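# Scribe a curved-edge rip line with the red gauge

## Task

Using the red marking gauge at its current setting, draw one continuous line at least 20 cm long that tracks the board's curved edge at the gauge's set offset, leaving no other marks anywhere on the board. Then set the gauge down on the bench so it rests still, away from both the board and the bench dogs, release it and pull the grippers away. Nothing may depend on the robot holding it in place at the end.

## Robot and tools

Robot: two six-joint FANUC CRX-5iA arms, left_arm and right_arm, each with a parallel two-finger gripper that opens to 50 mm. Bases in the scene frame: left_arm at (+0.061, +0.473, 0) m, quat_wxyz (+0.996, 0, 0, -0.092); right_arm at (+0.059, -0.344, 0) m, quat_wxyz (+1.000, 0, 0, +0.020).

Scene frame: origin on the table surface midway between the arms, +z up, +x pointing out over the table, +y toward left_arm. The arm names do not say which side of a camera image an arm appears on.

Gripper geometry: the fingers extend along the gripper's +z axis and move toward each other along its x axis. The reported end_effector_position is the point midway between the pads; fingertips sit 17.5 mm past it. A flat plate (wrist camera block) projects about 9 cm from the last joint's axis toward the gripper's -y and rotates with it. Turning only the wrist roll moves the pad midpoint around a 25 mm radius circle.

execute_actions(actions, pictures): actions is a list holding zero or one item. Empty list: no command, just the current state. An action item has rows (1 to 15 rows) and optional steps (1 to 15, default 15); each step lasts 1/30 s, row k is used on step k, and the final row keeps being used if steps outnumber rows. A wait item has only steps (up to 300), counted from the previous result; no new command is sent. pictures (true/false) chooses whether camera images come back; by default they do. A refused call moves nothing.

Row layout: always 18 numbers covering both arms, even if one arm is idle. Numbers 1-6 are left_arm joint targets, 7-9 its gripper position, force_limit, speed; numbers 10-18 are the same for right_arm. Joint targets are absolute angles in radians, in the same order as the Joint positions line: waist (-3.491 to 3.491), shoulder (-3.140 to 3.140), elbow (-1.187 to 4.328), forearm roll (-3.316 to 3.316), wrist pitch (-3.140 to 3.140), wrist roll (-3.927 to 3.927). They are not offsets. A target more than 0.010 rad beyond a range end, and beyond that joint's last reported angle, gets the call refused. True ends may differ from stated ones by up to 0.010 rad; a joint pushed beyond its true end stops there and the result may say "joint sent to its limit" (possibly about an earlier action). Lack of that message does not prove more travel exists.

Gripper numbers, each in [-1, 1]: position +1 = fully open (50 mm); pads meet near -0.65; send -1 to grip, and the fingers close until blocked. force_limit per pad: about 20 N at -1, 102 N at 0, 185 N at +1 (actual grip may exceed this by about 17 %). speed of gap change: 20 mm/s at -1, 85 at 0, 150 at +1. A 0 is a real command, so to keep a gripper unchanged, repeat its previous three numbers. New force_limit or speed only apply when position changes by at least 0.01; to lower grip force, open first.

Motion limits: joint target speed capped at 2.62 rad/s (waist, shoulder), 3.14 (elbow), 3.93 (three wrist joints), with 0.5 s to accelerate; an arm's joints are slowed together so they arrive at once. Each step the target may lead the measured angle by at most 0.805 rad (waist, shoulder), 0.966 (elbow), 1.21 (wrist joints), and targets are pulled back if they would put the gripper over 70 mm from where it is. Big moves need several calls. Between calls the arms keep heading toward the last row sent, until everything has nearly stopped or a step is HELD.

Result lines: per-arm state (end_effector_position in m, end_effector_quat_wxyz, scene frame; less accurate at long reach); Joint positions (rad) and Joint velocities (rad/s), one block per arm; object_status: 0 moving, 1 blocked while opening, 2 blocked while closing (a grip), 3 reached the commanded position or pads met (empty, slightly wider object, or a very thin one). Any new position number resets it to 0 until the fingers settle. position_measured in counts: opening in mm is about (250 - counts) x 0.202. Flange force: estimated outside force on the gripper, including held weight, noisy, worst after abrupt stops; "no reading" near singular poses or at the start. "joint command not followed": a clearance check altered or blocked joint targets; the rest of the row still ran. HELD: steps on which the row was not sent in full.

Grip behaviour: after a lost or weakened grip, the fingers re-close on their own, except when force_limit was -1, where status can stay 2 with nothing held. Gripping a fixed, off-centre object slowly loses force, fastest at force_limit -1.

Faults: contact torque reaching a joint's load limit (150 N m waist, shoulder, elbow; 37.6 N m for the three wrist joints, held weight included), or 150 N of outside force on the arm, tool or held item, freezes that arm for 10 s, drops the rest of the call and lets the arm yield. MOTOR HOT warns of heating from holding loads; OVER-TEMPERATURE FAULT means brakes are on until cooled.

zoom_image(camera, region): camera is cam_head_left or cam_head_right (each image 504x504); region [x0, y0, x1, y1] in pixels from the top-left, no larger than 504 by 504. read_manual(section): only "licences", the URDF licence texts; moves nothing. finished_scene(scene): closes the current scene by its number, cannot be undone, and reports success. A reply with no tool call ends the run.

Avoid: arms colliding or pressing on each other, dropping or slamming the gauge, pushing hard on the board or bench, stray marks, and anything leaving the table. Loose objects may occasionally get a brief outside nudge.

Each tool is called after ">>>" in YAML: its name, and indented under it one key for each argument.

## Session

>>> execute_actions:
  actions: []

Scene clock: 0.00 s of 4800.00 s.
left_arm: end_effector_position=(+0.1490, +0.1065, +0.1432) position_measured=3 object_status=3 end_effector_quat_wxyz=(+0.052, +0.397, +0.879, +0.258) | right_arm: end_effector_position=(+0.4010, -0.6678, +0.3061) position_measured=3 object_status=3 end_effector_quat_wxyz=(-0.118, -0.345, +0.816, +0.448)
Joint positions: left_arm=[-1.124  0.166 -0.071 -0.407 -1.681  2.057] | right_arm=[-0.698  0.755  0.965 -0.485 -2.681  2.696]
Joint velocities: left_arm=[ 0.001 -0.002  0.     0.     0.    -0.001] | right_arm=[-0.001 -0.001 -0.     0.     0.    -0.001]
Flange force (N, the push that the arm receives, along the gripper's own x y z axes): no reading

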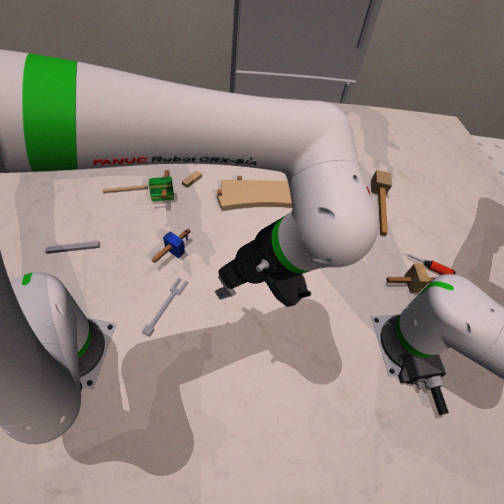

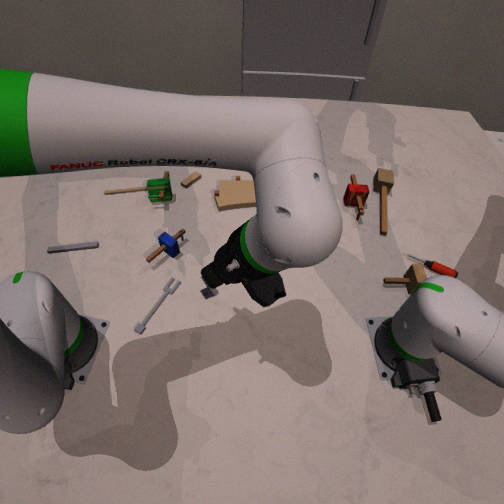

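>>> execute_actions:
  actions:
    - {"rows":[[0.5,0.0,0.2,0,-1.77,2,1,0,0,-0.698,0.755,0.965,-0.485,-2.681,2.696,1,0,0]]}
  pictures: false

>>> execute_actions:
  actions:
    - {"steps":50}

>>> zoom_image:
  camera: "cam_head_left"
  region: [320,155,410,245]

>>> zoom_image:
  camera: "cam_head_left"
  region: [205,160,335,250]

Scene clock: 7.00 s of 4800.00 s.
left_arm: end_effector_position=(+0.2528, +0.1024, +0.2166) position_measured=3 object_status=3 end_effector_quat_wxyz=(-0.002, +0.221, +0.962, +0.158) | right_arm: end_effector_position=(+0.4010, -0.6675, +0.3063) position_measured=3 object_status=3 end_effector_quat_wxyz=(-0.118, -0.346, +0.816, +0.448)
Joint positions: left_arm=[-0.742  0.099  0.038 -0.242 -1.717  2.034] | right_arm=[-0.698  0.755  0.965 -0.485 -2.681  2.696]
Joint velocities: left_arm=[ 0.946 -0.129  0.208  0.309 -0.068 -0.044] | right_arm=[ 0.    -0.001 -0.001  0.     0.001 -0.001]
Flange force (N, the push that the arm receives, along the gripper's own x y z axes): left_arm=[0.4 -3.5 -0.6] | right_arm=no reading
Steps of this call (steps 1 to 90: nothing new was sent; then 3.50 s passed at rest; steps 91 to 105: all 15 steps of this action). Readings (joint positions | what the end effector reports):
91: left_arm=[-1.123 0.166 -0.071 -0.407 -1.681 2.057] | right_arm=[-0.698 0.755 0.965 -0.485 -2.681 2.696] | left_arm position_measured=3 object_status=3 | right_arm position_measured=3 object_status=3
92: left_arm=[-1.119 0.166 -0.070 -0.404 -1.682 2.057] | right_arm=[-0.698 0.755 0.965 -0.485 -2.681 2.696] | left_arm position_measured=3 object_status=3 | right_arm position_measured=3 object_status=3
94: left_arm=[-1.092 0.160 -0.061 -0.391 -1.685 2.055] | right_arm=[-0.698 0.755 0.965 -0.485 -2.681 2.696] | left_arm position_measured=3 object_status=3 | right_arm position_measured=3 object_status=3
98: left_arm=[-0.973 0.136 -0.022 -0.332 -1.698 2.046] | right_arm=[-0.698 0.755 0.965 -0.485 -2.681 2.696] | left_arm position_measured=3 object_status=3 | right_arm position_measured=3 object_status=3
105: the state above

Scene clock: 8.67 s of 4800.00 s.
left_arm: end_effector_position=(+0.5192, +0.4621, +0.3524) position_measured=3 object_status=3 end_effector_quat_wxyz=(+0.000, -0.364, +0.931, -0.000) | right_arm: end_effector_position=(+0.4010, -0.6675, +0.3063) position_measured=3 object_status=3 end_effector_quat_wxyz=(-0.118, -0.345, +0.816, +0.448)
Joint positions: left_arm=[ 0.5   0.    0.2  -0.   -1.77  2.  ] | right_arm=[-0.698  0.755  0.965 -0.485 -2.681  2.696]
Joint velocities: left_arm=[ 0.003  0.001  0.001 -0.001  0.     0.001] | right_arm=[-0.     0.     0.     0.001  0.001 -0.   ]
Flange force (N, the push that the arm receives, along the gripper's own x y z axes): left_arm=[1.5 -0.6 0.5] | right_arm=no reading
Steps of this call (steps 1 to 50: the robot went on to your last target). Readings (joint positions | what the end effector reports):
1: left_arm=[-0.710 0.095 0.045 -0.232 -1.719 2.032] | right_arm=[-0.698 0.755 0.965 -0.485 -2.681 2.696] | left_arm position_measured=3 object_status=3 | right_arm position_measured=3 object_status=3
2: left_arm=[-0.678 0.091 0.052 -0.222 -1.722 2.031] | right_arm=[-0.698 0.755 0.965 -0.485 -2.681 2.696] | left_arm position_measured=3 object_status=3 | right_arm position_measured=3 object_status=3
4: left_arm=[-0.615 0.084 0.064 -0.204 -1.726 2.028] | right_arm=[-0.698 0.755 0.965 -0.485 -2.681 2.696] | left_arm position_measured=3 object_status=3 | right_arm position_measured=3 object_status=3
8: left_arm=[-0.492 0.071 0.085 -0.173 -1.732 2.024] | right_arm=[-0.698 0.755 0.965 -0.485 -2.681 2.696] | left_arm position_measured=3 object_status=3 | right_arm position_measured=3 object_status=3
50: the state above

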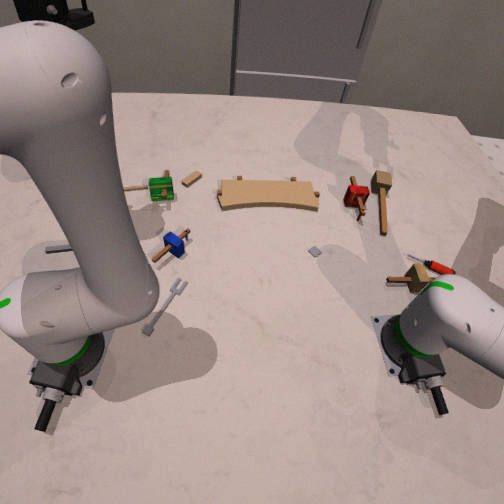

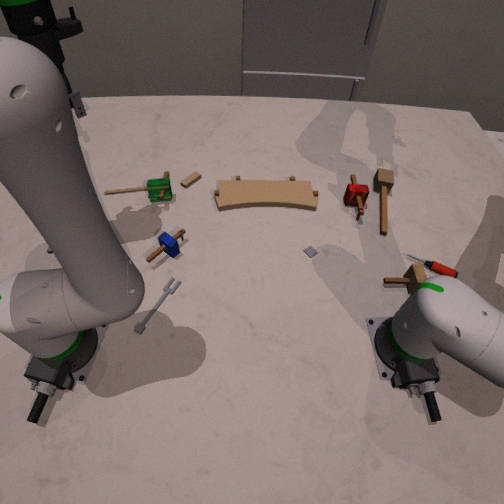

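Region (320, 155, 410, 245) of cam_head_left's 504x504 image, scaled by 5.600, with more detail than that image has.

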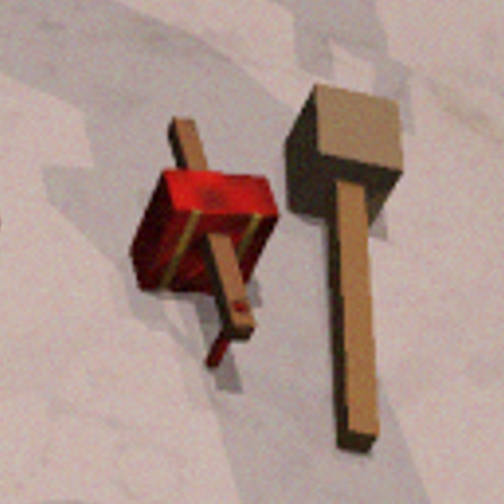

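Region (205, 160, 335, 250) of cam_head_left's 504x504 image, scaled by 3.877, with more detail than that image has; it fills the top 349 rows of this view, and the rest is white.

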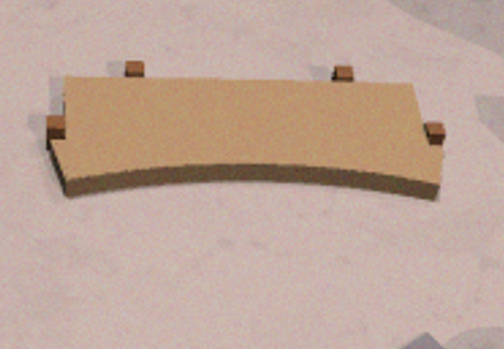

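>>> execute_actions:
  actions:
    - {"rows":[[0.384,-0.3,-0.3,-1.5708,1.77,3.1416,1,0,0,0.0,0.1,0.1,0,-1.57,1.1284,1,0,0]]}
  pictures: false

>>> execute_actions:
  actions:
    - {"steps":50}
  pictures: false

>>> execute_actions:
  actions:
    - {"rows":[[0.384,-0.3,-0.3,-1.5708,1.77,3.1416,1,0,0,0.4024,0.167,-0.1925,0,-1.2113,1.1284,1,0,0]]}
  pictures: false

>>> execute_actions:
  actions:
    - {"steps":40}

>>> zoom_image:
  camera: "cam_head_left"
  region: [320,155,410,245]

Scene clock: 58.37 s of 4800.00 s.
left_arm: end_effector_position=(+0.5685, +0.6174, +0.3202) position_measured=3 object_status=3 end_effector_quat_wxyz=(+0.229, -0.480, +0.831, +0.163) | right_arm: end_effector_position=(+0.4767, -0.5670, +0.2764) position_measured=3 object_status=3 end_effector_quat_wxyz=(-0.170, -0.100, +0.960, +0.199)
Joint positions: left_arm=[ 0.464 -0.095  0.042 -0.434 -1.335  2.36 ] | right_arm=[-0.368  0.445  0.556 -0.256 -2.155  2.016]
Joint velocities: left_arm=[-0.075 -0.199 -0.333 -1.086  1.095  0.759] | right_arm=[ 0.916 -0.858 -1.133  0.631  1.444 -2.188]
Flange force (N, the push that the arm receives, along the gripper's own x y z axes): left_arm=[5.0 -1.3 2.0] | right_arm=[-6.8 -1.9 -12.1]
Steps of this call (steps 1 to 15: the robot went on to your last target; steps 16 to 90: nothing new was sent; then 46.20 s passed at rest; steps 91 to 105: all 15 steps of this action). Readings (joint positions | what the end effector reports):
91: left_arm=[0.500 -0.000 0.200 -0.000 -1.769 2.000] | right_arm=[-0.698 0.754 0.964 -0.485 -2.681 2.695] | left_arm position_measured=3 object_status=3 | right_arm position_measured=3 object_status=3
92: left_arm=[0.500 -0.002 0.197 -0.007 -1.762 2.007] | right_arm=[-0.694 0.751 0.959 -0.483 -2.674 2.688] | left_arm position_measured=3 object_status=3 | right_arm position_measured=3 object_status=3
94: left_arm=[0.496 -0.012 0.180 -0.048 -1.722 2.045] | right_arm=[-0.671 0.729 0.931 -0.466 -2.637 2.648] | left_arm position_measured=3 object_status=3 | right_arm position_measured=3 object_status=3
98: left_arm=[0.483 -0.045 0.126 -0.186 -1.584 2.170] | right_arm=[-0.571 0.636 0.808 -0.397 -2.479 2.470] | left_arm position_measured=3 object_status=3 | right_arm position_measured=3 object_status=3
105: the state above

Scene clock: 60.03 s of 4800.00 s.
left_arm: end_effector_position=(+0.6391, +0.3200, +0.5037) position_measured=3 object_status=3 end_effector_quat_wxyz=(+0.722, +0.193, +0.630, -0.212) | right_arm: end_effector_position=(+0.5256, -0.4780, +0.2649) position_measured=3 object_status=3 end_effector_quat_wxyz=(+0.000, +0.200, +0.980, +0.000)
Joint positions: left_arm=[ 0.396 -0.27  -0.25  -1.405  0.8    3.027] | right_arm=[ 0.     0.1    0.1    0.    -1.57   1.128]
Joint velocities: left_arm=[-0.012 -0.034 -0.058 -0.189  1.109  0.132] | right_arm=[ 0.     0.     0.    -0.001  0.     0.001]
Flange force (N, the push that the arm receives, along the gripper's own x y z axes): left_arm=[-1.1 0.9 -2.9] | right_arm=[-2.8 -1.7 -2.7]
Steps of this call (steps 1 to 50: the robot went on to your last target). Readings (joint positions | what the end effector reports):
1: left_arm=[0.461 -0.101 0.031 -0.471 -1.298 2.386] | right_arm=[-0.336 0.416 0.517 -0.234 -2.106 1.941] | left_arm position_measured=3 object_status=3 | right_arm position_measured=3 object_status=3
2: left_arm=[0.458 -0.108 0.020 -0.509 -1.259 2.411] | right_arm=[-0.305 0.386 0.477 -0.212 -2.055 1.864] | left_arm position_measured=3 object_status=3 | right_arm position_measured=3 object_status=3
4: left_arm=[0.453 -0.122 -0.003 -0.583 -1.177 2.463] | right_arm=[-0.240 0.325 0.398 -0.167 -1.952 1.708] | left_arm position_measured=3 object_status=3 | right_arm position_measured=3 object_status=3
8: left_arm=[0.443 -0.148 -0.047 -0.730 -0.996 2.564] | right_arm=[-0.117 0.210 0.245 -0.081 -1.756 1.411] | left_arm position_measured=3 object_status=3 | right_arm position_measured=3 object_status=3
50: the state above

Scene clock: 60.53 s of 4800.00 s.
left_arm: end_effector_position=(+0.4814, +0.2191, +0.4744) position_measured=3 object_status=3 end_effector_quat_wxyz=(+0.622, +0.383, +0.564, -0.386) | right_arm: end_effector_position=(+0.5499, -0.3461, +0.1593) position_measured=3 object_status=3 end_effector_quat_wxyz=(+0.000, +0.065, +0.998, -0.000)
Joint positions: left_arm=[ 0.389 -0.287 -0.279 -1.5    1.357  3.093] | right_arm=[ 0.272  0.145 -0.098  0.    -1.328  1.128]
Joint velocities: left_arm=[-0.013 -0.033 -0.056 -0.185  1.075  0.128] | right_arm=[ 0.646  0.108 -0.468 -0.     0.569  0.   ]
Flange force (N, the push that the arm receives, along the gripper's own x y z axes): left_arm=[3.1 -1.4 -1.5] | right_arm=[-7.0 0.6 -5.3]
Steps of this call (steps 1 to 15: all 15 steps of this action). Readings (joint positions | what the end effector reports):
1: left_arm=[0.395 -0.271 -0.252 -1.411 0.838 3.032] | right_arm=[0.001 0.100 0.100 0.000 -1.569 1.128] | left_arm position_measured=3 object_status=3 | right_arm position_measured=3 object_status=3
2: left_arm=[0.395 -0.272 -0.254 -1.418 0.875 3.036] | right_arm=[0.005 0.100 0.096 0.000 -1.565 1.128] | left_arm position_measured=3 object_status=3 | right_arm position_measured=3 object_status=3
4: left_arm=[0.394 -0.275 -0.258 -1.430 0.950 3.045] | right_arm=[0.032 0.105 0.077 0.000 -1.541 1.128] | left_arm position_measured=3 object_status=3 | right_arm position_measured=3 object_status=3
8: left_arm=[0.392 -0.279 -0.265 -1.456 1.099 3.063] | right_arm=[0.121 0.120 0.012 0.000 -1.462 1.128] | left_arm position_measured=3 object_status=3 | right_arm position_measured=3 object_status=3
15: the state above

Scene clock: 61.87 s of 4800.00 s.
left_arm: end_effector_position=(+0.3389, +0.2065, +0.4467) position_measured=3 object_status=3 end_effector_quat_wxyz=(+0.500, +0.500, +0.500, -0.500) | right_arm: end_effector_position=(+0.5404, -0.2849, +0.1100) position_measured=3 object_status=3 end_effector_quat_wxyz=(-0.000, +0.000, +1.000, +0.000)
Joint positions: left_arm=[ 0.384 -0.3   -0.3   -1.571  1.77   3.142] | right_arm=[ 0.402  0.167 -0.193 -0.    -1.211  1.128]
Joint velocities: left_arm=[ 0.002 -0.    -0.    -0.    -0.     0.001] | right_arm=[-0.    -0.    -0.     0.001 -0.001 -0.   ]
Flange force (N, the push that the arm receives, along the gripper's own x y z axes): left_arm=[1.6 -2.9 1.1] | right_arm=[-2.9 -1.1 -1.9]
Steps of this call (steps 1 to 30: the robot went on to your last target; steps 31 to 40: nothing new was sent). Readings (joint positions | what the end effector reports):
1: left_arm=[0.389 -0.288 -0.281 -1.506 1.394 3.097] | right_arm=[0.294 0.149 -0.114 0.000 -1.308 1.128] | left_arm position_measured=3 object_status=3 | right_arm position_measured=3 object_status=3
2: left_arm=[0.388 -0.289 -0.282 -1.513 1.430 3.102] | right_arm=[0.316 0.153 -0.130 0.000 -1.289 1.128] | left_arm position_measured=3 object_status=3 | right_arm position_measured=3 object_status=3
4: left_arm=[0.387 -0.292 -0.286 -1.525 1.503 3.110] | right_arm=[0.357 0.159 -0.159 0.000 -1.252 1.128] | left_arm position_measured=3 object_status=3 | right_arm position_measured=3 object_status=3
8: left_arm=[0.385 -0.296 -0.294 -1.550 1.648 3.127] | right_arm=[0.399 0.166 -0.190 -0.000 -1.214 1.128] | left_arm position_measured=3 object_status=3 | right_arm position_measured=3 object_status=3
40: the state above
All arms were judged still, so your last target was given up. Only a new action makes them travel on or press farther. Fingers that are still opening or closing keep moving.

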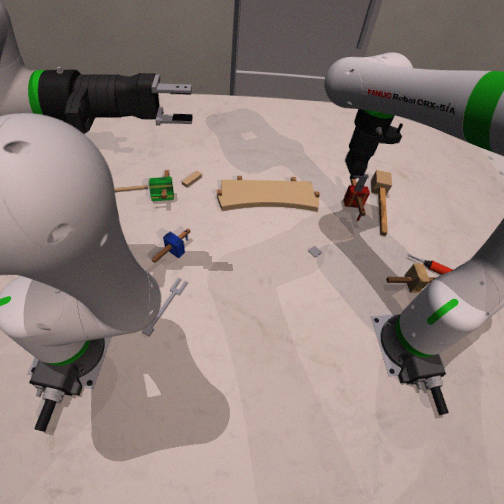

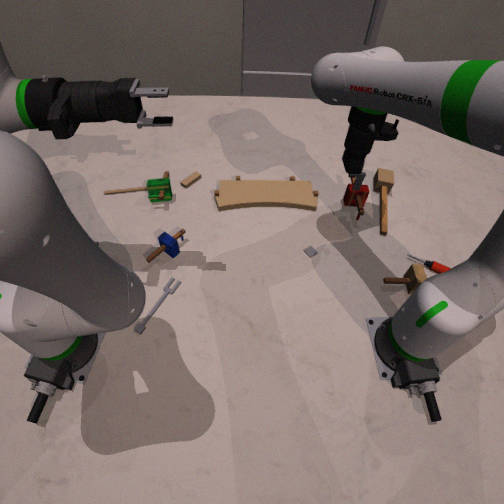

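Region (320, 155, 410, 245) of cam_head_left's 504x504 image, scaled by 5.600, with more detail than that image has.

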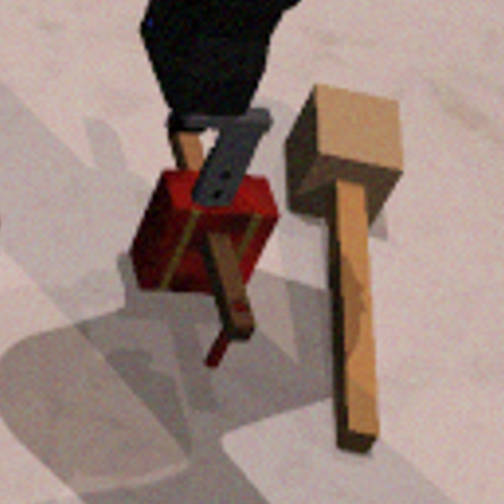

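>>> execute_actions:
  actions:
    - {"rows":[[0.384,-0.3,-0.3,-1.5708,1.77,3.1416,1,0,0,0.3638,0.1883,-0.2301,0,-1.1524,1.167,1,0,0]]}

>>> zoom_image:
  camera: "cam_head_left"
  region: [320,155,410,245]

Scene clock: 72.43 s of 4800.00 s.
left_arm: end_effector_position=(+0.3389, +0.2065, +0.4467) position_measured=3 object_status=3 end_effector_quat_wxyz=(+0.500, +0.500, +0.500, -0.500) | right_arm: end_effector_position=(+0.5424, -0.3039, +0.0851) position_measured=3 object_status=3 end_effector_quat_wxyz=(+0.000, +0.000, +1.000, +0.000)
Joint positions: left_arm=[ 0.384 -0.3   -0.3   -1.571  1.77   3.142] | right_arm=[ 0.364  0.188 -0.23  -0.    -1.152  1.167]
Joint velocities: left_arm=[-0.001 -0.     0.001  0.001  0.    -0.001] | right_arm=[-0.001  0.001 -0.     0.001  0.001  0.002]
Flange force (N, the push that the arm receives, along the gripper's own x y z axes): left_arm=[1.9 -4.5 -0.4] | right_arm=[-3.4 -2.5 -2.2]
Steps of this call (steps 1 to 90: nothing new was sent; then 7.07 s passed at rest; steps 91 to 105: all 15 steps of this action). Readings (joint positions | what the end effector reports):
91: left_arm=[0.384 -0.300 -0.300 -1.571 1.770 3.142] | right_arm=[0.402 0.167 -0.193 -0.000 -1.210 1.128] | left_arm position_measured=3 object_status=3 | right_arm position_measured=3 object_status=3
92: left_arm=[0.384 -0.300 -0.300 -1.571 1.770 3.142] | right_arm=[0.398 0.170 -0.197 -0.000 -1.203 1.133] | left_arm position_measured=3 object_status=3 | right_arm position_measured=3 object_status=3
94: left_arm=[0.384 -0.300 -0.300 -1.571 1.770 3.142] | right_arm=[0.379 0.181 -0.216 -0.000 -1.174 1.152] | left_arm position_measured=3 object_status=3 | right_arm position_measured=3 object_status=3
98: left_arm=[0.384 -0.300 -0.300 -1.571 1.770 3.142] | right_arm=[0.365 0.188 -0.229 -0.000 -1.154 1.166] | left_arm position_measured=3 object_status=3 | right_arm position_measured=3 object_status=3
105: the state above

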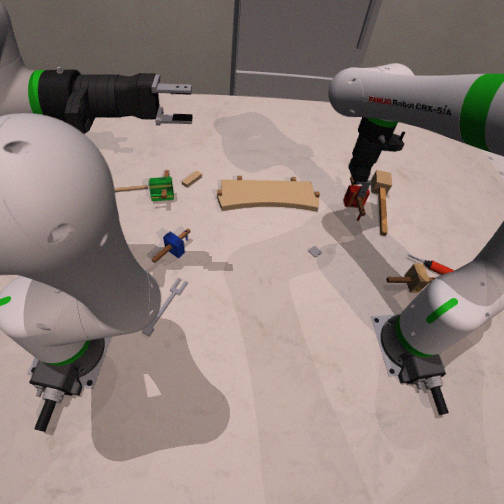

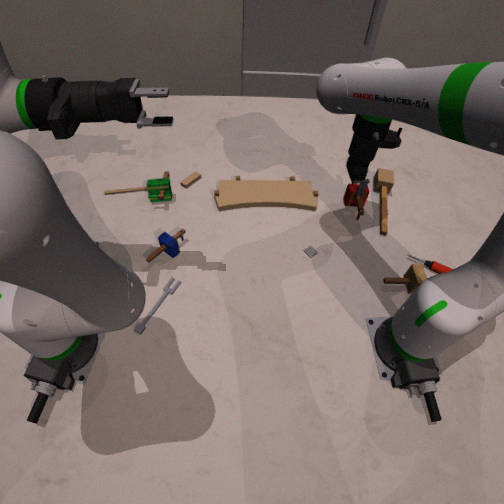

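Region (320, 155, 410, 245) of cam_head_left's 504x504 image, scaled by 5.600, with more detail than that image has.

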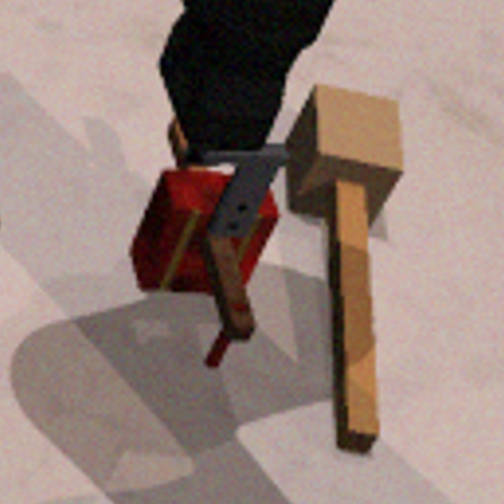

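>>> execute_actions:
  actions:
    - {"rows":[[0.384,-0.3,-0.3,-1.5708,1.77,3.1416,1,0,0,0.3638,0.2103,-0.2574,0,-1.1031,1.167,1,0,0]]}

>>> zoom_image:
  camera: "cam_head_left"
  region: [320,155,410,245]

Scene clock: 88.63 s of 4800.00 s.
left_arm: end_effector_position=(+0.3389, +0.2065, +0.4467) position_measured=3 object_status=3 end_effector_quat_wxyz=(+0.500, +0.500, +0.500, -0.500) | right_arm: end_effector_position=(+0.5424, -0.3040, +0.0696) position_measured=3 object_status=3 end_effector_quat_wxyz=(+0.000, +0.000, +1.000, -0.000)
Joint positions: left_arm=[ 0.384 -0.3   -0.3   -1.571  1.77   3.142] | right_arm=[ 0.364  0.205 -0.25   0.    -1.116  1.167]
Joint velocities: left_arm=[-0.     0.001 -0.001  0.001 -0.    -0.001] | right_arm=[-0.     0.    -0.     0.    -0.001 -0.   ]
Flange force (N, the push that the arm receives, along the gripper's own x y z axes): left_arm=[1.7 -0.9 0.3] | right_arm=[-4.8 -0.9 -36.7]
FORCE FAULT: contact force on the right arm reached its limit, and that arm stopped for 10 seconds. The contact can be on any part of that arm, not only on its tool. That arm's remaining commands of this call were not run. That arm holds still and accepts commands again. Move the arm away from the contact; if what it grips holds it there, let go first. Pushing or pulling that hard again can fault the arm again.
The stop of the right arm began at step 96 of this call (marked STOPPED below). From that step on that arm followed nothing that you had sent. 10 of its steps, steps kept back included, did not run and will not run. Nothing is kept back now, and the robot has no last target.
Steps of this call (steps 1 to 15: the robot went on to your last target; steps 16 to 90: nothing new was sent; then 3.00 s passed at rest; steps 91 to 105: all 15 steps of this action; steps 106 to 396: the stop continued). Readings (joint positions | what the end effector reports):
91: left_arm=[0.384 -0.300 -0.300 -1.571 1.770 3.142] | right_arm=[0.364 0.189 -0.231 0.000 -1.151 1.167] | left_arm position_measured=3 object_status=3 | right_arm position_measured=3 object_status=3
92: left_arm=[0.384 -0.300 -0.300 -1.571 1.770 3.142] | right_arm=[0.364 0.192 -0.234 0.000 -1.144 1.167] | left_arm position_measured=3 object_status=3 | right_arm position_measured=3 object_status=3
94: left_arm=[0.384 -0.300 -0.300 -1.571 1.770 3.142] | right_arm=[0.364 0.203 -0.249 0.000 -1.120 1.167] | left_arm position_measured=3 object_status=3 | right_arm position_measured=3 object_status=3
96: left_arm=[0.384 -0.300 -0.300 -1.571 1.770 3.142] | right_arm=[0.364 0.205 -0.250 0.000 -1.116 1.167] | left_arm position_measured=3 object_status=3 | right_arm position_measured=3 object_status=3 STOPPED (the right arm)
98: left_arm=[0.384 -0.300 -0.300 -1.571 1.770 3.142] | right_arm=[0.364 0.205 -0.250 0.000 -1.116 1.167] | left_arm position_measured=3 object_status=3 | right_arm position_measured=3 object_status=3
396: the state above

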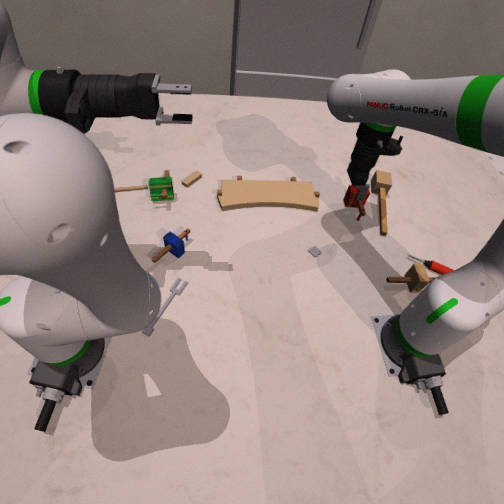

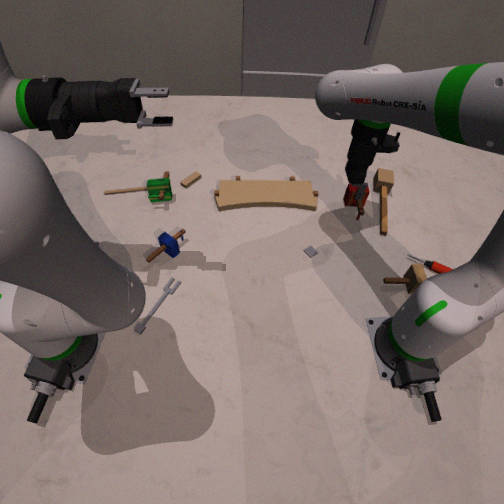

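Region (320, 155, 410, 245) of cam_head_left's 504x504 image, scaled by 5.600, with more detail than that image has.

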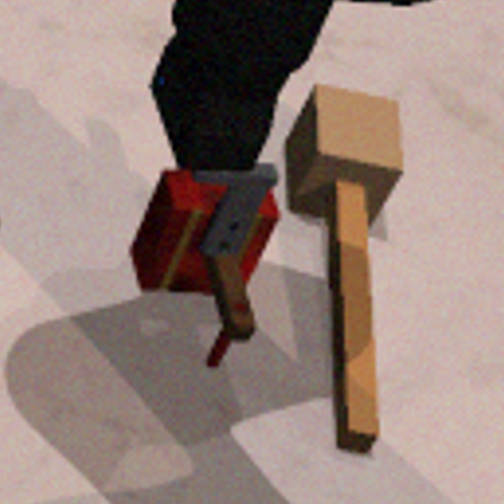

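>>> execute_actions:
  actions:
    - {"rows":[[0.384,-0.3,-0.3,-1.5708,1.77,3.1416,1,0,0,0.3638,0.2017,-0.2472,0,-1.1219,1.167,1,0,0]],"steps":8}
  pictures: false

>>> execute_actions:
  actions:
    - {"rows":[[0.384,-0.3,-0.3,-1.5708,1.77,3.1416,1,0,0,0.3638,0.2017,-0.2472,0,-1.1219,1.167,-1,0,-0.3]]}
  pictures: false

>>> execute_actions:
  actions:
    - {"steps":10}
  pictures: false

>>> execute_actions:
  actions:
    - {"rows":[[0.384,-0.3,-0.3,-1.5708,1.77,3.1416,1,0,0,0.3638,0.11,-0.07,0,-1.39,1.167,-1,0,-0.3]]}

>>> execute_actions:
  actions:
    - {"rows":[[0.384,-0.3,-0.3,-1.5708,1.77,3.1416,1,0,0,-0.04,-0.3,-0.3,-1.5708,-1.5708,0,-1,0,-0.3]]}
  pictures: false

>>> execute_actions:
  actions:
    - {"steps":45}

Scene clock: 103.80 s of 4800.00 s.
left_arm: end_effector_position=(+0.3389, +0.2065, +0.4467) position_measured=3 object_status=3 end_effector_quat_wxyz=(+0.500, +0.500, +0.500, -0.500) | right_arm: end_effector_position=(+0.5422, -0.3040, +0.0720) position_measured=3 object_status=3 end_effector_quat_wxyz=(-0.000, +0.000, +1.000, -0.000)
Joint positions: left_arm=[ 0.384 -0.3   -0.3   -1.571  1.77   3.142] | right_arm=[ 0.364  0.202 -0.247  0.    -1.122  1.167]
Joint velocities: left_arm=[ 0.001 -0.001  0.001  0.001  0.     0.002] | right_arm=[-0.    -0.002  0.002 -0.002 -0.003  0.002]
Flange force (N, the push that the arm receives, along the gripper's own x y z axes): left_arm=[0.2 -4.5 -0.4] | right_arm=[-6.9 -1.0 -4.1]
Steps of this call (steps 1 to 90: nothing new was sent; then 11.90 s passed at rest; steps 91 to 98: all 8 steps of this action). Readings (joint positions | what the end effector reports):
91: left_arm=[0.384 -0.300 -0.300 -1.571 1.770 3.142] | right_arm=[0.364 0.205 -0.250 0.000 -1.116 1.167] | left_arm position_measured=3 object_status=3 | right_arm position_measured=3 object_status=3
92: left_arm=[0.384 -0.300 -0.300 -1.571 1.770 3.142] | right_arm=[0.364 0.204 -0.249 0.000 -1.118 1.167] | left_arm position_measured=3 object_status=3 | right_arm position_measured=3 object_status=3
94: left_arm=[0.384 -0.300 -0.300 -1.571 1.770 3.142] | right_arm=[0.364 0.203 -0.248 0.000 -1.120 1.167] | left_arm position_measured=3 object_status=3 | right_arm position_measured=3 object_status=3
98: the state above

Scene clock: 104.30 s of 4800.00 s.
left_arm: end_effector_position=(+0.3389, +0.2065, +0.4467) position_measured=3 object_status=3 end_effector_quat_wxyz=(+0.500, +0.500, +0.500, -0.500) | right_arm: end_effector_position=(+0.5422, -0.3040, +0.0721) position_measured=88 object_status=2 end_effector_quat_wxyz=(-0.000, +0.000, +1.000, -0.000)
Joint positions: left_arm=[ 0.384 -0.3   -0.3   -1.571  1.77   3.142] | right_arm=[ 0.364  0.202 -0.247  0.    -1.122  1.167]
Joint velocities: left_arm=[ 0.001 -0.001 -0.    -0.     0.     0.   ] | right_arm=[ 0.     0.    -0.    -0.     0.001 -0.001]
Flange force (N, the push that the arm receives, along the gripper's own x y z axes): left_arm=[1.4 -3.3 0.6] | right_arm=[-2.9 -0.8 -2.3]
Steps of this call (steps 1 to 15: all 15 steps of this action). Readings (joint positions | what the end effector reports):
1: left_arm=[0.384 -0.300 -0.300 -1.571 1.770 3.142] | right_arm=[0.364 0.202 -0.247 0.000 -1.122 1.167] | left_arm position_measured=3 object_status=3 | right_arm position_measured=11 object_status=0
2: left_arm=[0.384 -0.300 -0.300 -1.571 1.770 3.142] | right_arm=[0.364 0.202 -0.247 0.000 -1.122 1.167] | left_arm position_measured=3 object_status=3 | right_arm position_measured=22 object_status=0
4: left_arm=[0.384 -0.300 -0.300 -1.571 1.770 3.142] | right_arm=[0.364 0.202 -0.247 0.000 -1.122 1.167] | left_arm position_measured=3 object_status=3 | right_arm position_measured=44 object_status=0
8: left_arm=[0.384 -0.300 -0.300 -1.571 1.770 3.142] | right_arm=[0.364 0.202 -0.247 0.000 -1.122 1.167] | left_arm position_measured=3 object_status=3 | right_arm position_measured=86 object_status=0
15: the state above

Scene clock: 104.63 s of 4800.00 s.
left_arm: end_effector_position=(+0.3389, +0.2065, +0.4467) position_measured=3 object_status=3 end_effector_quat_wxyz=(+0.500, +0.500, +0.500, -0.500) | right_arm: end_effector_position=(+0.5422, -0.3040, +0.0721) position_measured=88 object_status=2 end_effector_quat_wxyz=(-0.000, +0.000, +1.000, -0.000)
Joint positions: left_arm=[ 0.384 -0.3   -0.3   -1.571  1.77   3.142] | right_arm=[ 0.364  0.202 -0.247 -0.    -1.122  1.167]
Joint velocities: left_arm=[-0.001 -0.002  0.     0.001  0.     0.002] | right_arm=[ 0.001  0.     0.    -0.     0.001 -0.002]
Flange force (N, the push that the arm receives, along the gripper's own x y z axes): left_arm=[0.7 -2.5 1.3] | right_arm=[-2.5 -1.1 -2.0]
Steps of this call (steps 1 to 10: the robot went on to your last target). Readings (joint positions | what the end effector reports):
1: left_arm=[0.384 -0.300 -0.300 -1.571 1.770 3.142] | right_arm=[0.364 0.202 -0.247 0.000 -1.122 1.167] | left_arm position_measured=3 object_status=3 | right_arm position_measured=88 object_status=2
2: left_arm=[0.384 -0.300 -0.300 -1.571 1.770 3.142] | right_arm=[0.364 0.202 -0.247 0.000 -1.122 1.167] | left_arm position_measured=3 object_status=3 | right_arm position_measured=88 object_status=2
4: left_arm=[0.384 -0.300 -0.300 -1.571 1.770 3.142] | right_arm=[0.364 0.202 -0.247 0.000 -1.122 1.167] | left_arm position_measured=3 object_status=3 | right_arm position_measured=88 object_status=2
8: left_arm=[0.384 -0.300 -0.300 -1.571 1.770 3.142] | right_arm=[0.364 0.202 -0.247 0.000 -1.122 1.167] | left_arm position_measured=3 object_status=3 | right_arm position_measured=88 object_status=2
10: the state above

Scene clock: 105.13 s of 4800.00 s.
left_arm: end_effector_position=(+0.3389, +0.2065, +0.4467) position_measured=3 object_status=3 end_effector_quat_wxyz=(+0.500, +0.500, +0.500, -0.500) | right_arm: end_effector_position=(+0.5411, -0.3044, +0.1868) position_measured=88 object_status=2 end_effector_quat_wxyz=(+0.000, +0.000, +1.000, +0.000)
Joint positions: left_arm=[ 0.384 -0.3   -0.3   -1.571  1.77   3.142] | right_arm=[ 0.364  0.111 -0.071 -0.    -1.389  1.167]
Joint velocities: left_arm=[ 0.     0.001 -0.001  0.001 -0.    -0.001] | right_arm=[-0.    -0.006  0.016 -0.    -0.02  -0.002]
Flange force (N, the push that the arm receives, along the gripper's own x y z axes): left_arm=[0.4 -3.0 1.0] | right_arm=[-6.2 -1.4 -0.6]
Steps of this call (steps 1 to 15: all 15 steps of this action). Readings (joint positions | what the end effector reports):
1: left_arm=[0.384 -0.300 -0.300 -1.571 1.770 3.142] | right_arm=[0.364 0.201 -0.247 -0.000 -1.123 1.167] | left_arm position_measured=3 object_status=3 | right_arm position_measured=88 object_status=2
2: left_arm=[0.384 -0.300 -0.300 -1.571 1.770 3.142] | right_arm=[0.364 0.199 -0.242 -0.000 -1.130 1.167] | left_arm position_measured=3 object_status=3 | right_arm position_measured=88 object_status=2
4: left_arm=[0.384 -0.300 -0.300 -1.571 1.770 3.142] | right_arm=[0.364 0.185 -0.215 -0.000 -1.170 1.167] | left_arm position_measured=3 object_status=3 | right_arm position_measured=88 object_status=2
8: left_arm=[0.384 -0.300 -0.300 -1.571 1.770 3.142] | right_arm=[0.364 0.140 -0.129 -0.000 -1.301 1.167] | left_arm position_measured=3 object_status=3 | right_arm position_measured=88 object_status=2
15: the state above

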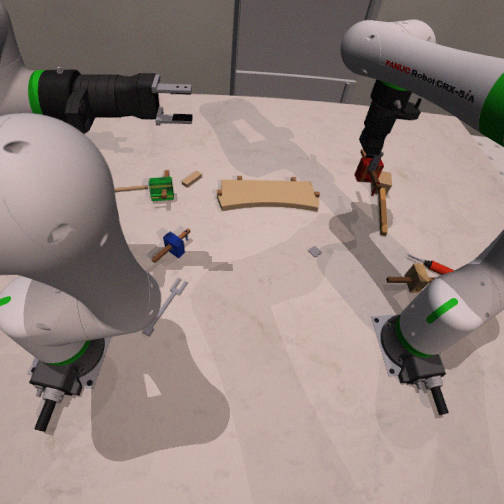

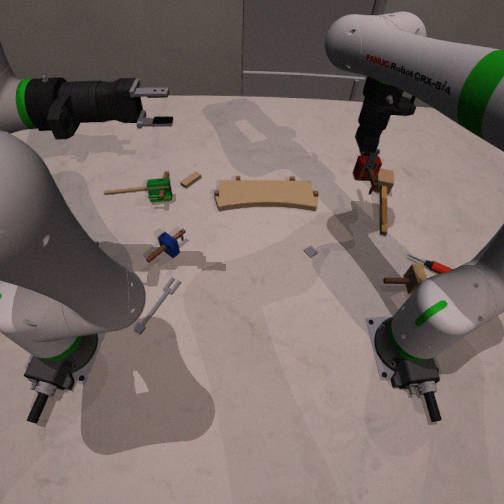

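Scene clock: 105.63 s of 4800.00 s.
left_arm: end_effector_position=(+0.3389, +0.2065, +0.4467) position_measured=3 object_status=3 end_effector_quat_wxyz=(+0.500, +0.500, +0.500, -0.500) | right_arm: end_effector_position=(+0.4282, -0.2160, +0.1870) position_measured=88 object_status=2 end_effector_quat_wxyz=(-0.128, +0.299, +0.922, +0.212)
Joint positions: left_arm=[ 0.384 -0.3   -0.3   -1.571  1.77   3.142] | right_arm=[ 0.218 -0.038 -0.154 -0.504 -1.456  0.745]
Joint velocities: left_arm=[-0.001  0.    -0.     0.001 -0.     0.001] | right_arm=[-0.292 -0.296 -0.164 -1.195 -0.128 -0.838]
Flange force (N, the push that the arm receives, along the gripper's own x y z axes): left_arm=[-0.2 -4.1 0.2] | right_arm=[-8.0 1.7 -3.3]
Steps of this call (steps 1 to 15: all 15 steps of this action). Readings (joint positions | what the end effector reports):
1: left_arm=[0.384 -0.300 -0.300 -1.571 1.770 3.142] | right_arm=[0.364 0.110 -0.071 -0.000 -1.389 1.167] | left_arm position_measured=3 object_status=3 | right_arm position_measured=88 object_status=2
2: left_arm=[0.384 -0.300 -0.300 -1.571 1.770 3.142] | right_arm=[0.361 0.108 -0.072 -0.007 -1.391 1.160] | left_arm position_measured=3 object_status=3 | right_arm position_measured=88 object_status=2
4: left_arm=[0.384 -0.300 -0.300 -1.571 1.770 3.142] | right_arm=[0.348 0.094 -0.081 -0.048 -1.398 1.121] | left_arm position_measured=3 object_status=3 | right_arm position_measured=88 object_status=2
8: left_arm=[0.384 -0.300 -0.300 -1.571 1.770 3.142] | right_arm=[0.295 0.040 -0.111 -0.212 -1.421 0.969] | left_arm position_measured=3 object_status=3 | right_arm position_measured=88 object_status=2
15: the state above

Scene clock: 107.13 s of 4800.00 s.
left_arm: end_effector_position=(+0.3389, +0.2065, +0.4467) position_measured=3 object_status=3 end_effector_quat_wxyz=(+0.500, +0.500, +0.500, -0.500) | right_arm: end_effector_position=(+0.3433, -0.0159, +0.4467) position_measured=88 object_status=2 end_effector_quat_wxyz=(+0.500, -0.500, -0.500, -0.500)
Joint positions: left_arm=[ 0.384 -0.3   -0.3   -1.571  1.77   3.142] | right_arm=[-0.04  -0.3   -0.3   -1.571 -1.571  0.   ]
Joint velocities: left_arm=[-0.001  0.001  0.001  0.001 -0.     0.   ] | right_arm=[-0.     0.     0.     0.     0.    -0.001]
Flange force (N, the push that the arm receives, along the gripper's own x y z axes): left_arm=[0.6 -3.7 1.9] | right_arm=[0.9 3.3 -0.6]
Steps of this call (steps 1 to 45: the robot went on to your last target). Readings (joint positions | what the end effector reports):
1: left_arm=[0.384 -0.300 -0.300 -1.571 1.770 3.142] | right_arm=[0.208 -0.048 -0.160 -0.545 -1.460 0.716] | left_arm position_measured=3 object_status=3 | right_arm position_measured=88 object_status=2
2: left_arm=[0.384 -0.300 -0.300 -1.571 1.770 3.142] | right_arm=[0.198 -0.058 -0.165 -0.585 -1.465 0.688] | left_arm position_measured=3 object_status=3 | right_arm position_measured=88 object_status=2
4: left_arm=[0.384 -0.300 -0.300 -1.571 1.770 3.142] | right_arm=[0.179 -0.078 -0.176 -0.665 -1.473 0.632] | left_arm position_measured=3 object_status=3 | right_arm position_measured=88 object_status=2
8: left_arm=[0.384 -0.300 -0.300 -1.571 1.770 3.142] | right_arm=[0.141 -0.117 -0.198 -0.823 -1.490 0.522] | left_arm position_measured=3 object_status=3 | right_arm position_measured=88 object_status=2
45: the state above
All arms were judged still, so your last target was given up. Only a new action makes them travel on or press farther. Fingers that are still opening or closing keep moving.

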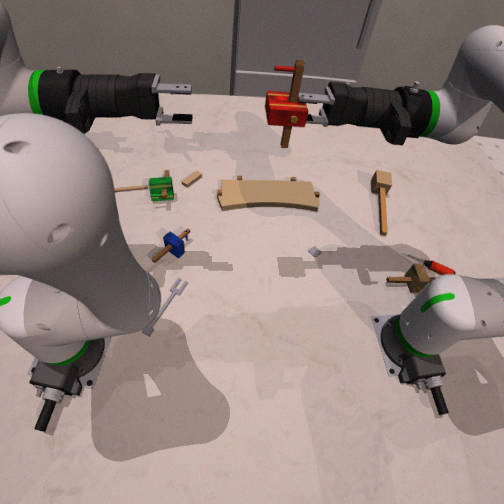

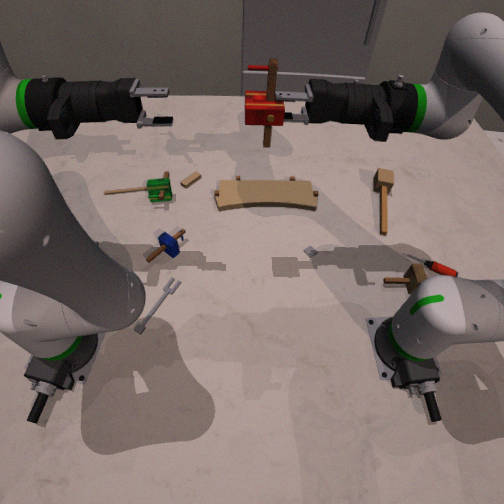

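>>> execute_actions:
  actions:
    - {"rows":[[-0.0115,-0.3,-0.3,-1.5708,1.3753,3.1416,1,0,0,-0.04,-0.3,-0.3,-1.5708,-1.5708,0,-1,0,-0.3]]}
  pictures: false

>>> execute_actions:
  actions:
    - {"steps":12}

>>> zoom_image:
  camera: "cam_head_left"
  region: [210,50,350,160]

>>> zoom_image:
  camera: "cam_head_right"
  region: [190,50,330,160]

Scene clock: 117.27 s of 4800.00 s.
left_arm: end_effector_position=(+0.3405, +0.0944, +0.4467) position_measured=3 object_status=3 end_effector_quat_wxyz=(+0.500, +0.500, +0.500, -0.500) | right_arm: end_effector_position=(+0.3433, -0.0159, +0.4467) position_measured=88 object_status=2 end_effector_quat_wxyz=(+0.500, -0.500, -0.500, -0.500)
Joint positions: left_arm=[ 0.019 -0.3   -0.3   -1.571  1.406  3.142] | right_arm=[-0.04  -0.3   -0.3   -1.571 -1.571 -0.   ]
Joint velocities: left_arm=[-0.504 -0.001 -0.001 -0.    -0.499  0.   ] | right_arm=[-0.    -0.    -0.    -0.    -0.001 -0.   ]
Flange force (N, the push that the arm receives, along the gripper's own x y z axes): left_arm=[0.1 -4.8 4.6] | right_arm=[-0.2 3.6 -2.1]
Steps of this call (steps 1 to 90: nothing new was sent; then 6.63 s passed at rest; steps 91 to 105: all 15 steps of this action). Readings (joint positions | what the end effector reports):
91: left_arm=[0.383 -0.300 -0.300 -1.571 1.770 3.142] | right_arm=[-0.040 -0.300 -0.300 -1.571 -1.571 -0.000] | left_arm position_measured=3 object_status=3 | right_arm position_measured=88 object_status=2
92: left_arm=[0.379 -0.300 -0.300 -1.571 1.765 3.142] | right_arm=[-0.040 -0.300 -0.300 -1.571 -1.571 -0.000] | left_arm position_measured=3 object_status=3 | right_arm position_measured=88 object_status=2
94: left_arm=[0.352 -0.300 -0.300 -1.571 1.738 3.142] | right_arm=[-0.040 -0.300 -0.300 -1.571 -1.571 0.000] | left_arm position_measured=3 object_status=3 | right_arm position_measured=88 object_status=2
98: left_arm=[0.231 -0.300 -0.300 -1.571 1.617 3.142] | right_arm=[-0.040 -0.300 -0.300 -1.571 -1.571 0.000] | left_arm position_measured=3 object_status=3 | right_arm position_measured=88 object_status=2
105: the state above

Scene clock: 117.67 s of 4800.00 s.
left_arm: end_effector_position=(+0.3389, +0.0852, +0.4467) position_measured=3 object_status=3 end_effector_quat_wxyz=(+0.500, +0.500, +0.500, -0.500) | right_arm: end_effector_position=(+0.3433, -0.0159, +0.4467) position_measured=88 object_status=2 end_effector_quat_wxyz=(+0.500, -0.500, -0.500, -0.500)
Joint positions: left_arm=[-0.011 -0.3   -0.3   -1.571  1.375  3.142] | right_arm=[-0.04  -0.3   -0.3   -1.571 -1.571 -0.   ]
Joint velocities: left_arm=[ 0.001 -0.    -0.001 -0.    -0.     0.002] | right_arm=[-0.    -0.    -0.    -0.001  0.    -0.001]
Flange force (N, the push that the arm receives, along the gripper's own x y z axes): left_arm=[-1.2 -0.8 1.3] | right_arm=[0.4 3.3 -2.4]
Steps of this call (steps 1 to 12: the robot went on to your last target). Readings (joint positions | what the end effector reports):
1: left_arm=[0.004 -0.300 -0.300 -1.571 1.391 3.142] | right_arm=[-0.040 -0.300 -0.300 -1.571 -1.571 -0.000] | left_arm position_measured=3 object_status=3 | right_arm position_measured=88 object_status=2
2: left_arm=[-0.005 -0.300 -0.300 -1.571 1.382 3.142] | right_arm=[-0.040 -0.300 -0.300 -1.571 -1.571 -0.000] | left_arm position_measured=3 object_status=3 | right_arm position_measured=88 object_status=2
4: left_arm=[-0.011 -0.300 -0.300 -1.571 1.376 3.142] | right_arm=[-0.040 -0.300 -0.300 -1.571 -1.571 0.000] | left_arm position_measured=3 object_status=3 | right_arm position_measured=88 object_status=2
8: left_arm=[-0.011 -0.300 -0.300 -1.571 1.375 3.142] | right_arm=[-0.040 -0.300 -0.300 -1.571 -1.571 -0.000] | left_arm position_measured=3 object_status=3 | right_arm position_measured=88 object_status=2
12: the state above

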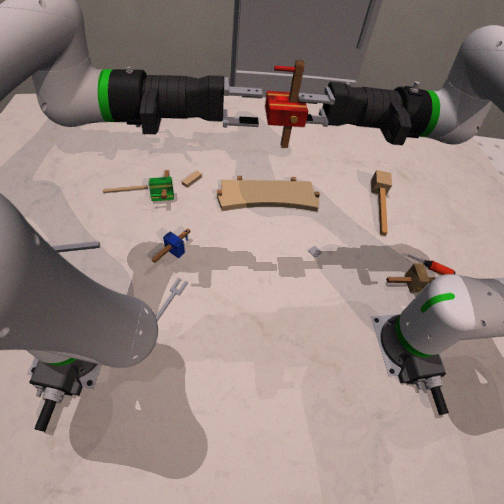

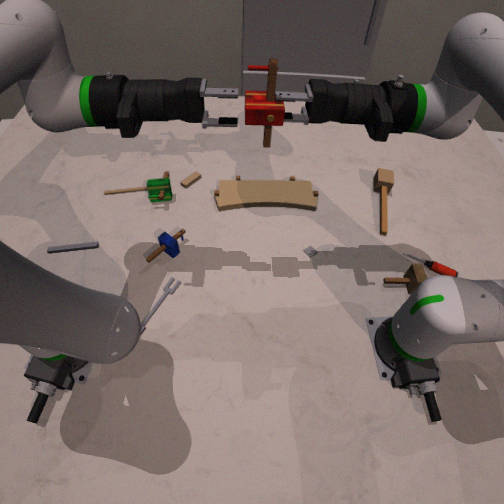

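Region (210, 50, 350, 160) of cam_head_left's 504x504 image, scaled by 3.600, with more detail than that image has; it fills the top 396 rows of this view, and the rest is white.

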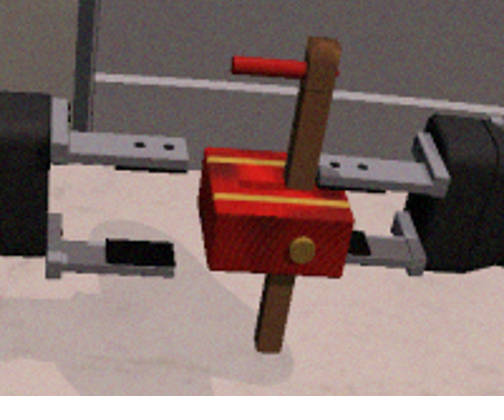

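Region (190, 50, 330, 160) of cam_head_right's 504x504 image, scaled by 3.600, with more detail than that image has; it fills the top 396 rows of this view, and the rest is white.

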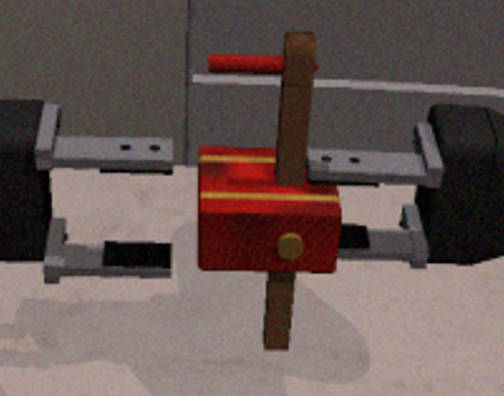

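>>> execute_actions:
  actions:
    - {"rows":[[-0.0115,-0.3,-0.3,-1.5708,1.3753,3.1416,1,0,0,0.09,-0.3,-0.3,-1.5708,-1.4408,0,-1,0,-0.3]]}

>>> zoom_image:
  camera: "cam_head_right"
  region: [190,50,330,160]

Scene clock: 127.43 s of 4800.00 s.
left_arm: end_effector_position=(+0.3389, +0.0852, +0.4467) position_measured=3 object_status=3 end_effector_quat_wxyz=(+0.500, +0.500, +0.500, -0.500) | right_arm: end_effector_position=(+0.3407, +0.0241, +0.4467) position_measured=88 object_status=2 end_effector_quat_wxyz=(+0.500, -0.500, -0.500, -0.500)
Joint positions: left_arm=[-0.012 -0.3   -0.3   -1.571  1.375  3.142] | right_arm=[ 0.09  -0.3   -0.3   -1.571 -1.441 -0.   ]
Joint velocities: left_arm=[ 0.     0.002 -0.     0.    -0.     0.002] | right_arm=[ 0.002  0.     0.     0.     0.    -0.   ]
Flange force (N, the push that the arm receives, along the gripper's own x y z axes): left_arm=[0.9 -4.4 0.1] | right_arm=[0.0 3.9 -3.3]
Steps of this call (steps 1 to 30: the robot went on to your last target; steps 31 to 90: nothing new was sent; then 6.27 s passed at rest; steps 91 to 105: all 15 steps of this action). Readings (joint positions | what the end effector reports):
91: left_arm=[-0.012 -0.300 -0.300 -1.571 1.375 3.142] | right_arm=[-0.040 -0.300 -0.300 -1.571 -1.571 -0.000] | left_arm position_measured=3 object_status=3 | right_arm position_measured=88 object_status=2
92: left_arm=[-0.012 -0.300 -0.300 -1.571 1.375 3.142] | right_arm=[-0.035 -0.300 -0.300 -1.571 -1.566 -0.000] | left_arm position_measured=3 object_status=3 | right_arm position_measured=88 object_status=2
94: left_arm=[-0.012 -0.300 -0.300 -1.571 1.375 3.142] | right_arm=[-0.009 -0.300 -0.300 -1.571 -1.539 -0.000] | left_arm position_measured=3 object_status=3 | right_arm position_measured=88 object_status=2
98: left_arm=[-0.012 -0.300 -0.300 -1.571 1.375 3.142] | right_arm=[0.072 -0.300 -0.300 -1.571 -1.459 -0.000] | left_arm position_measured=3 object_status=3 | right_arm position_measured=88 object_status=2
105: the state above

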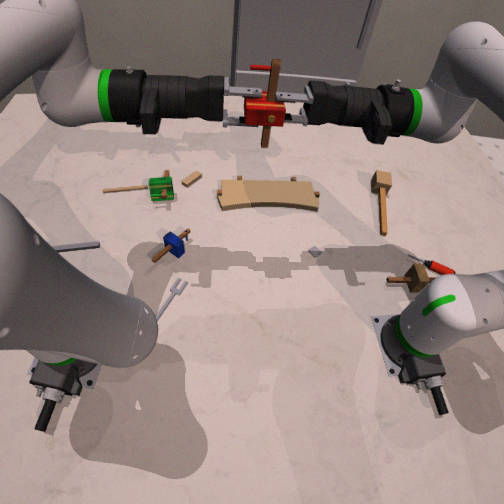

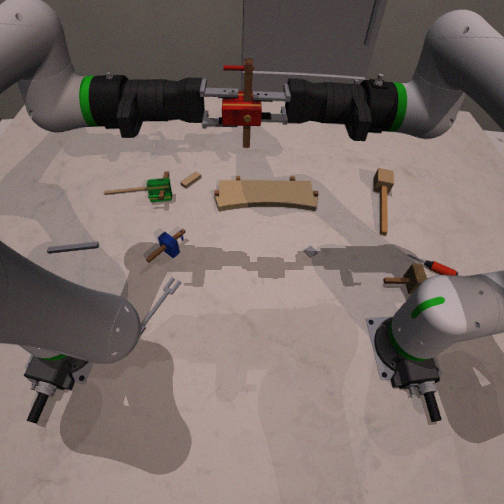

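Region (190, 50, 330, 160) of cam_head_right's 504x504 image, scaled by 3.600, with more detail than that image has; it fills the top 396 rows of this view, and the rest is white.

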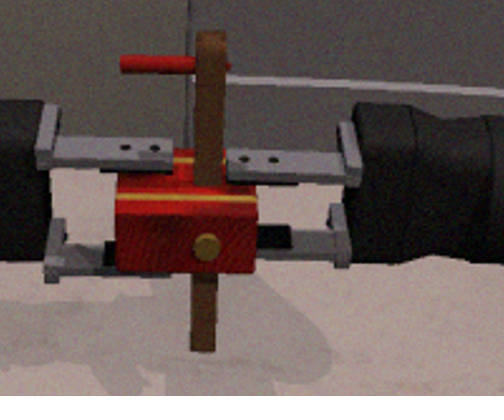

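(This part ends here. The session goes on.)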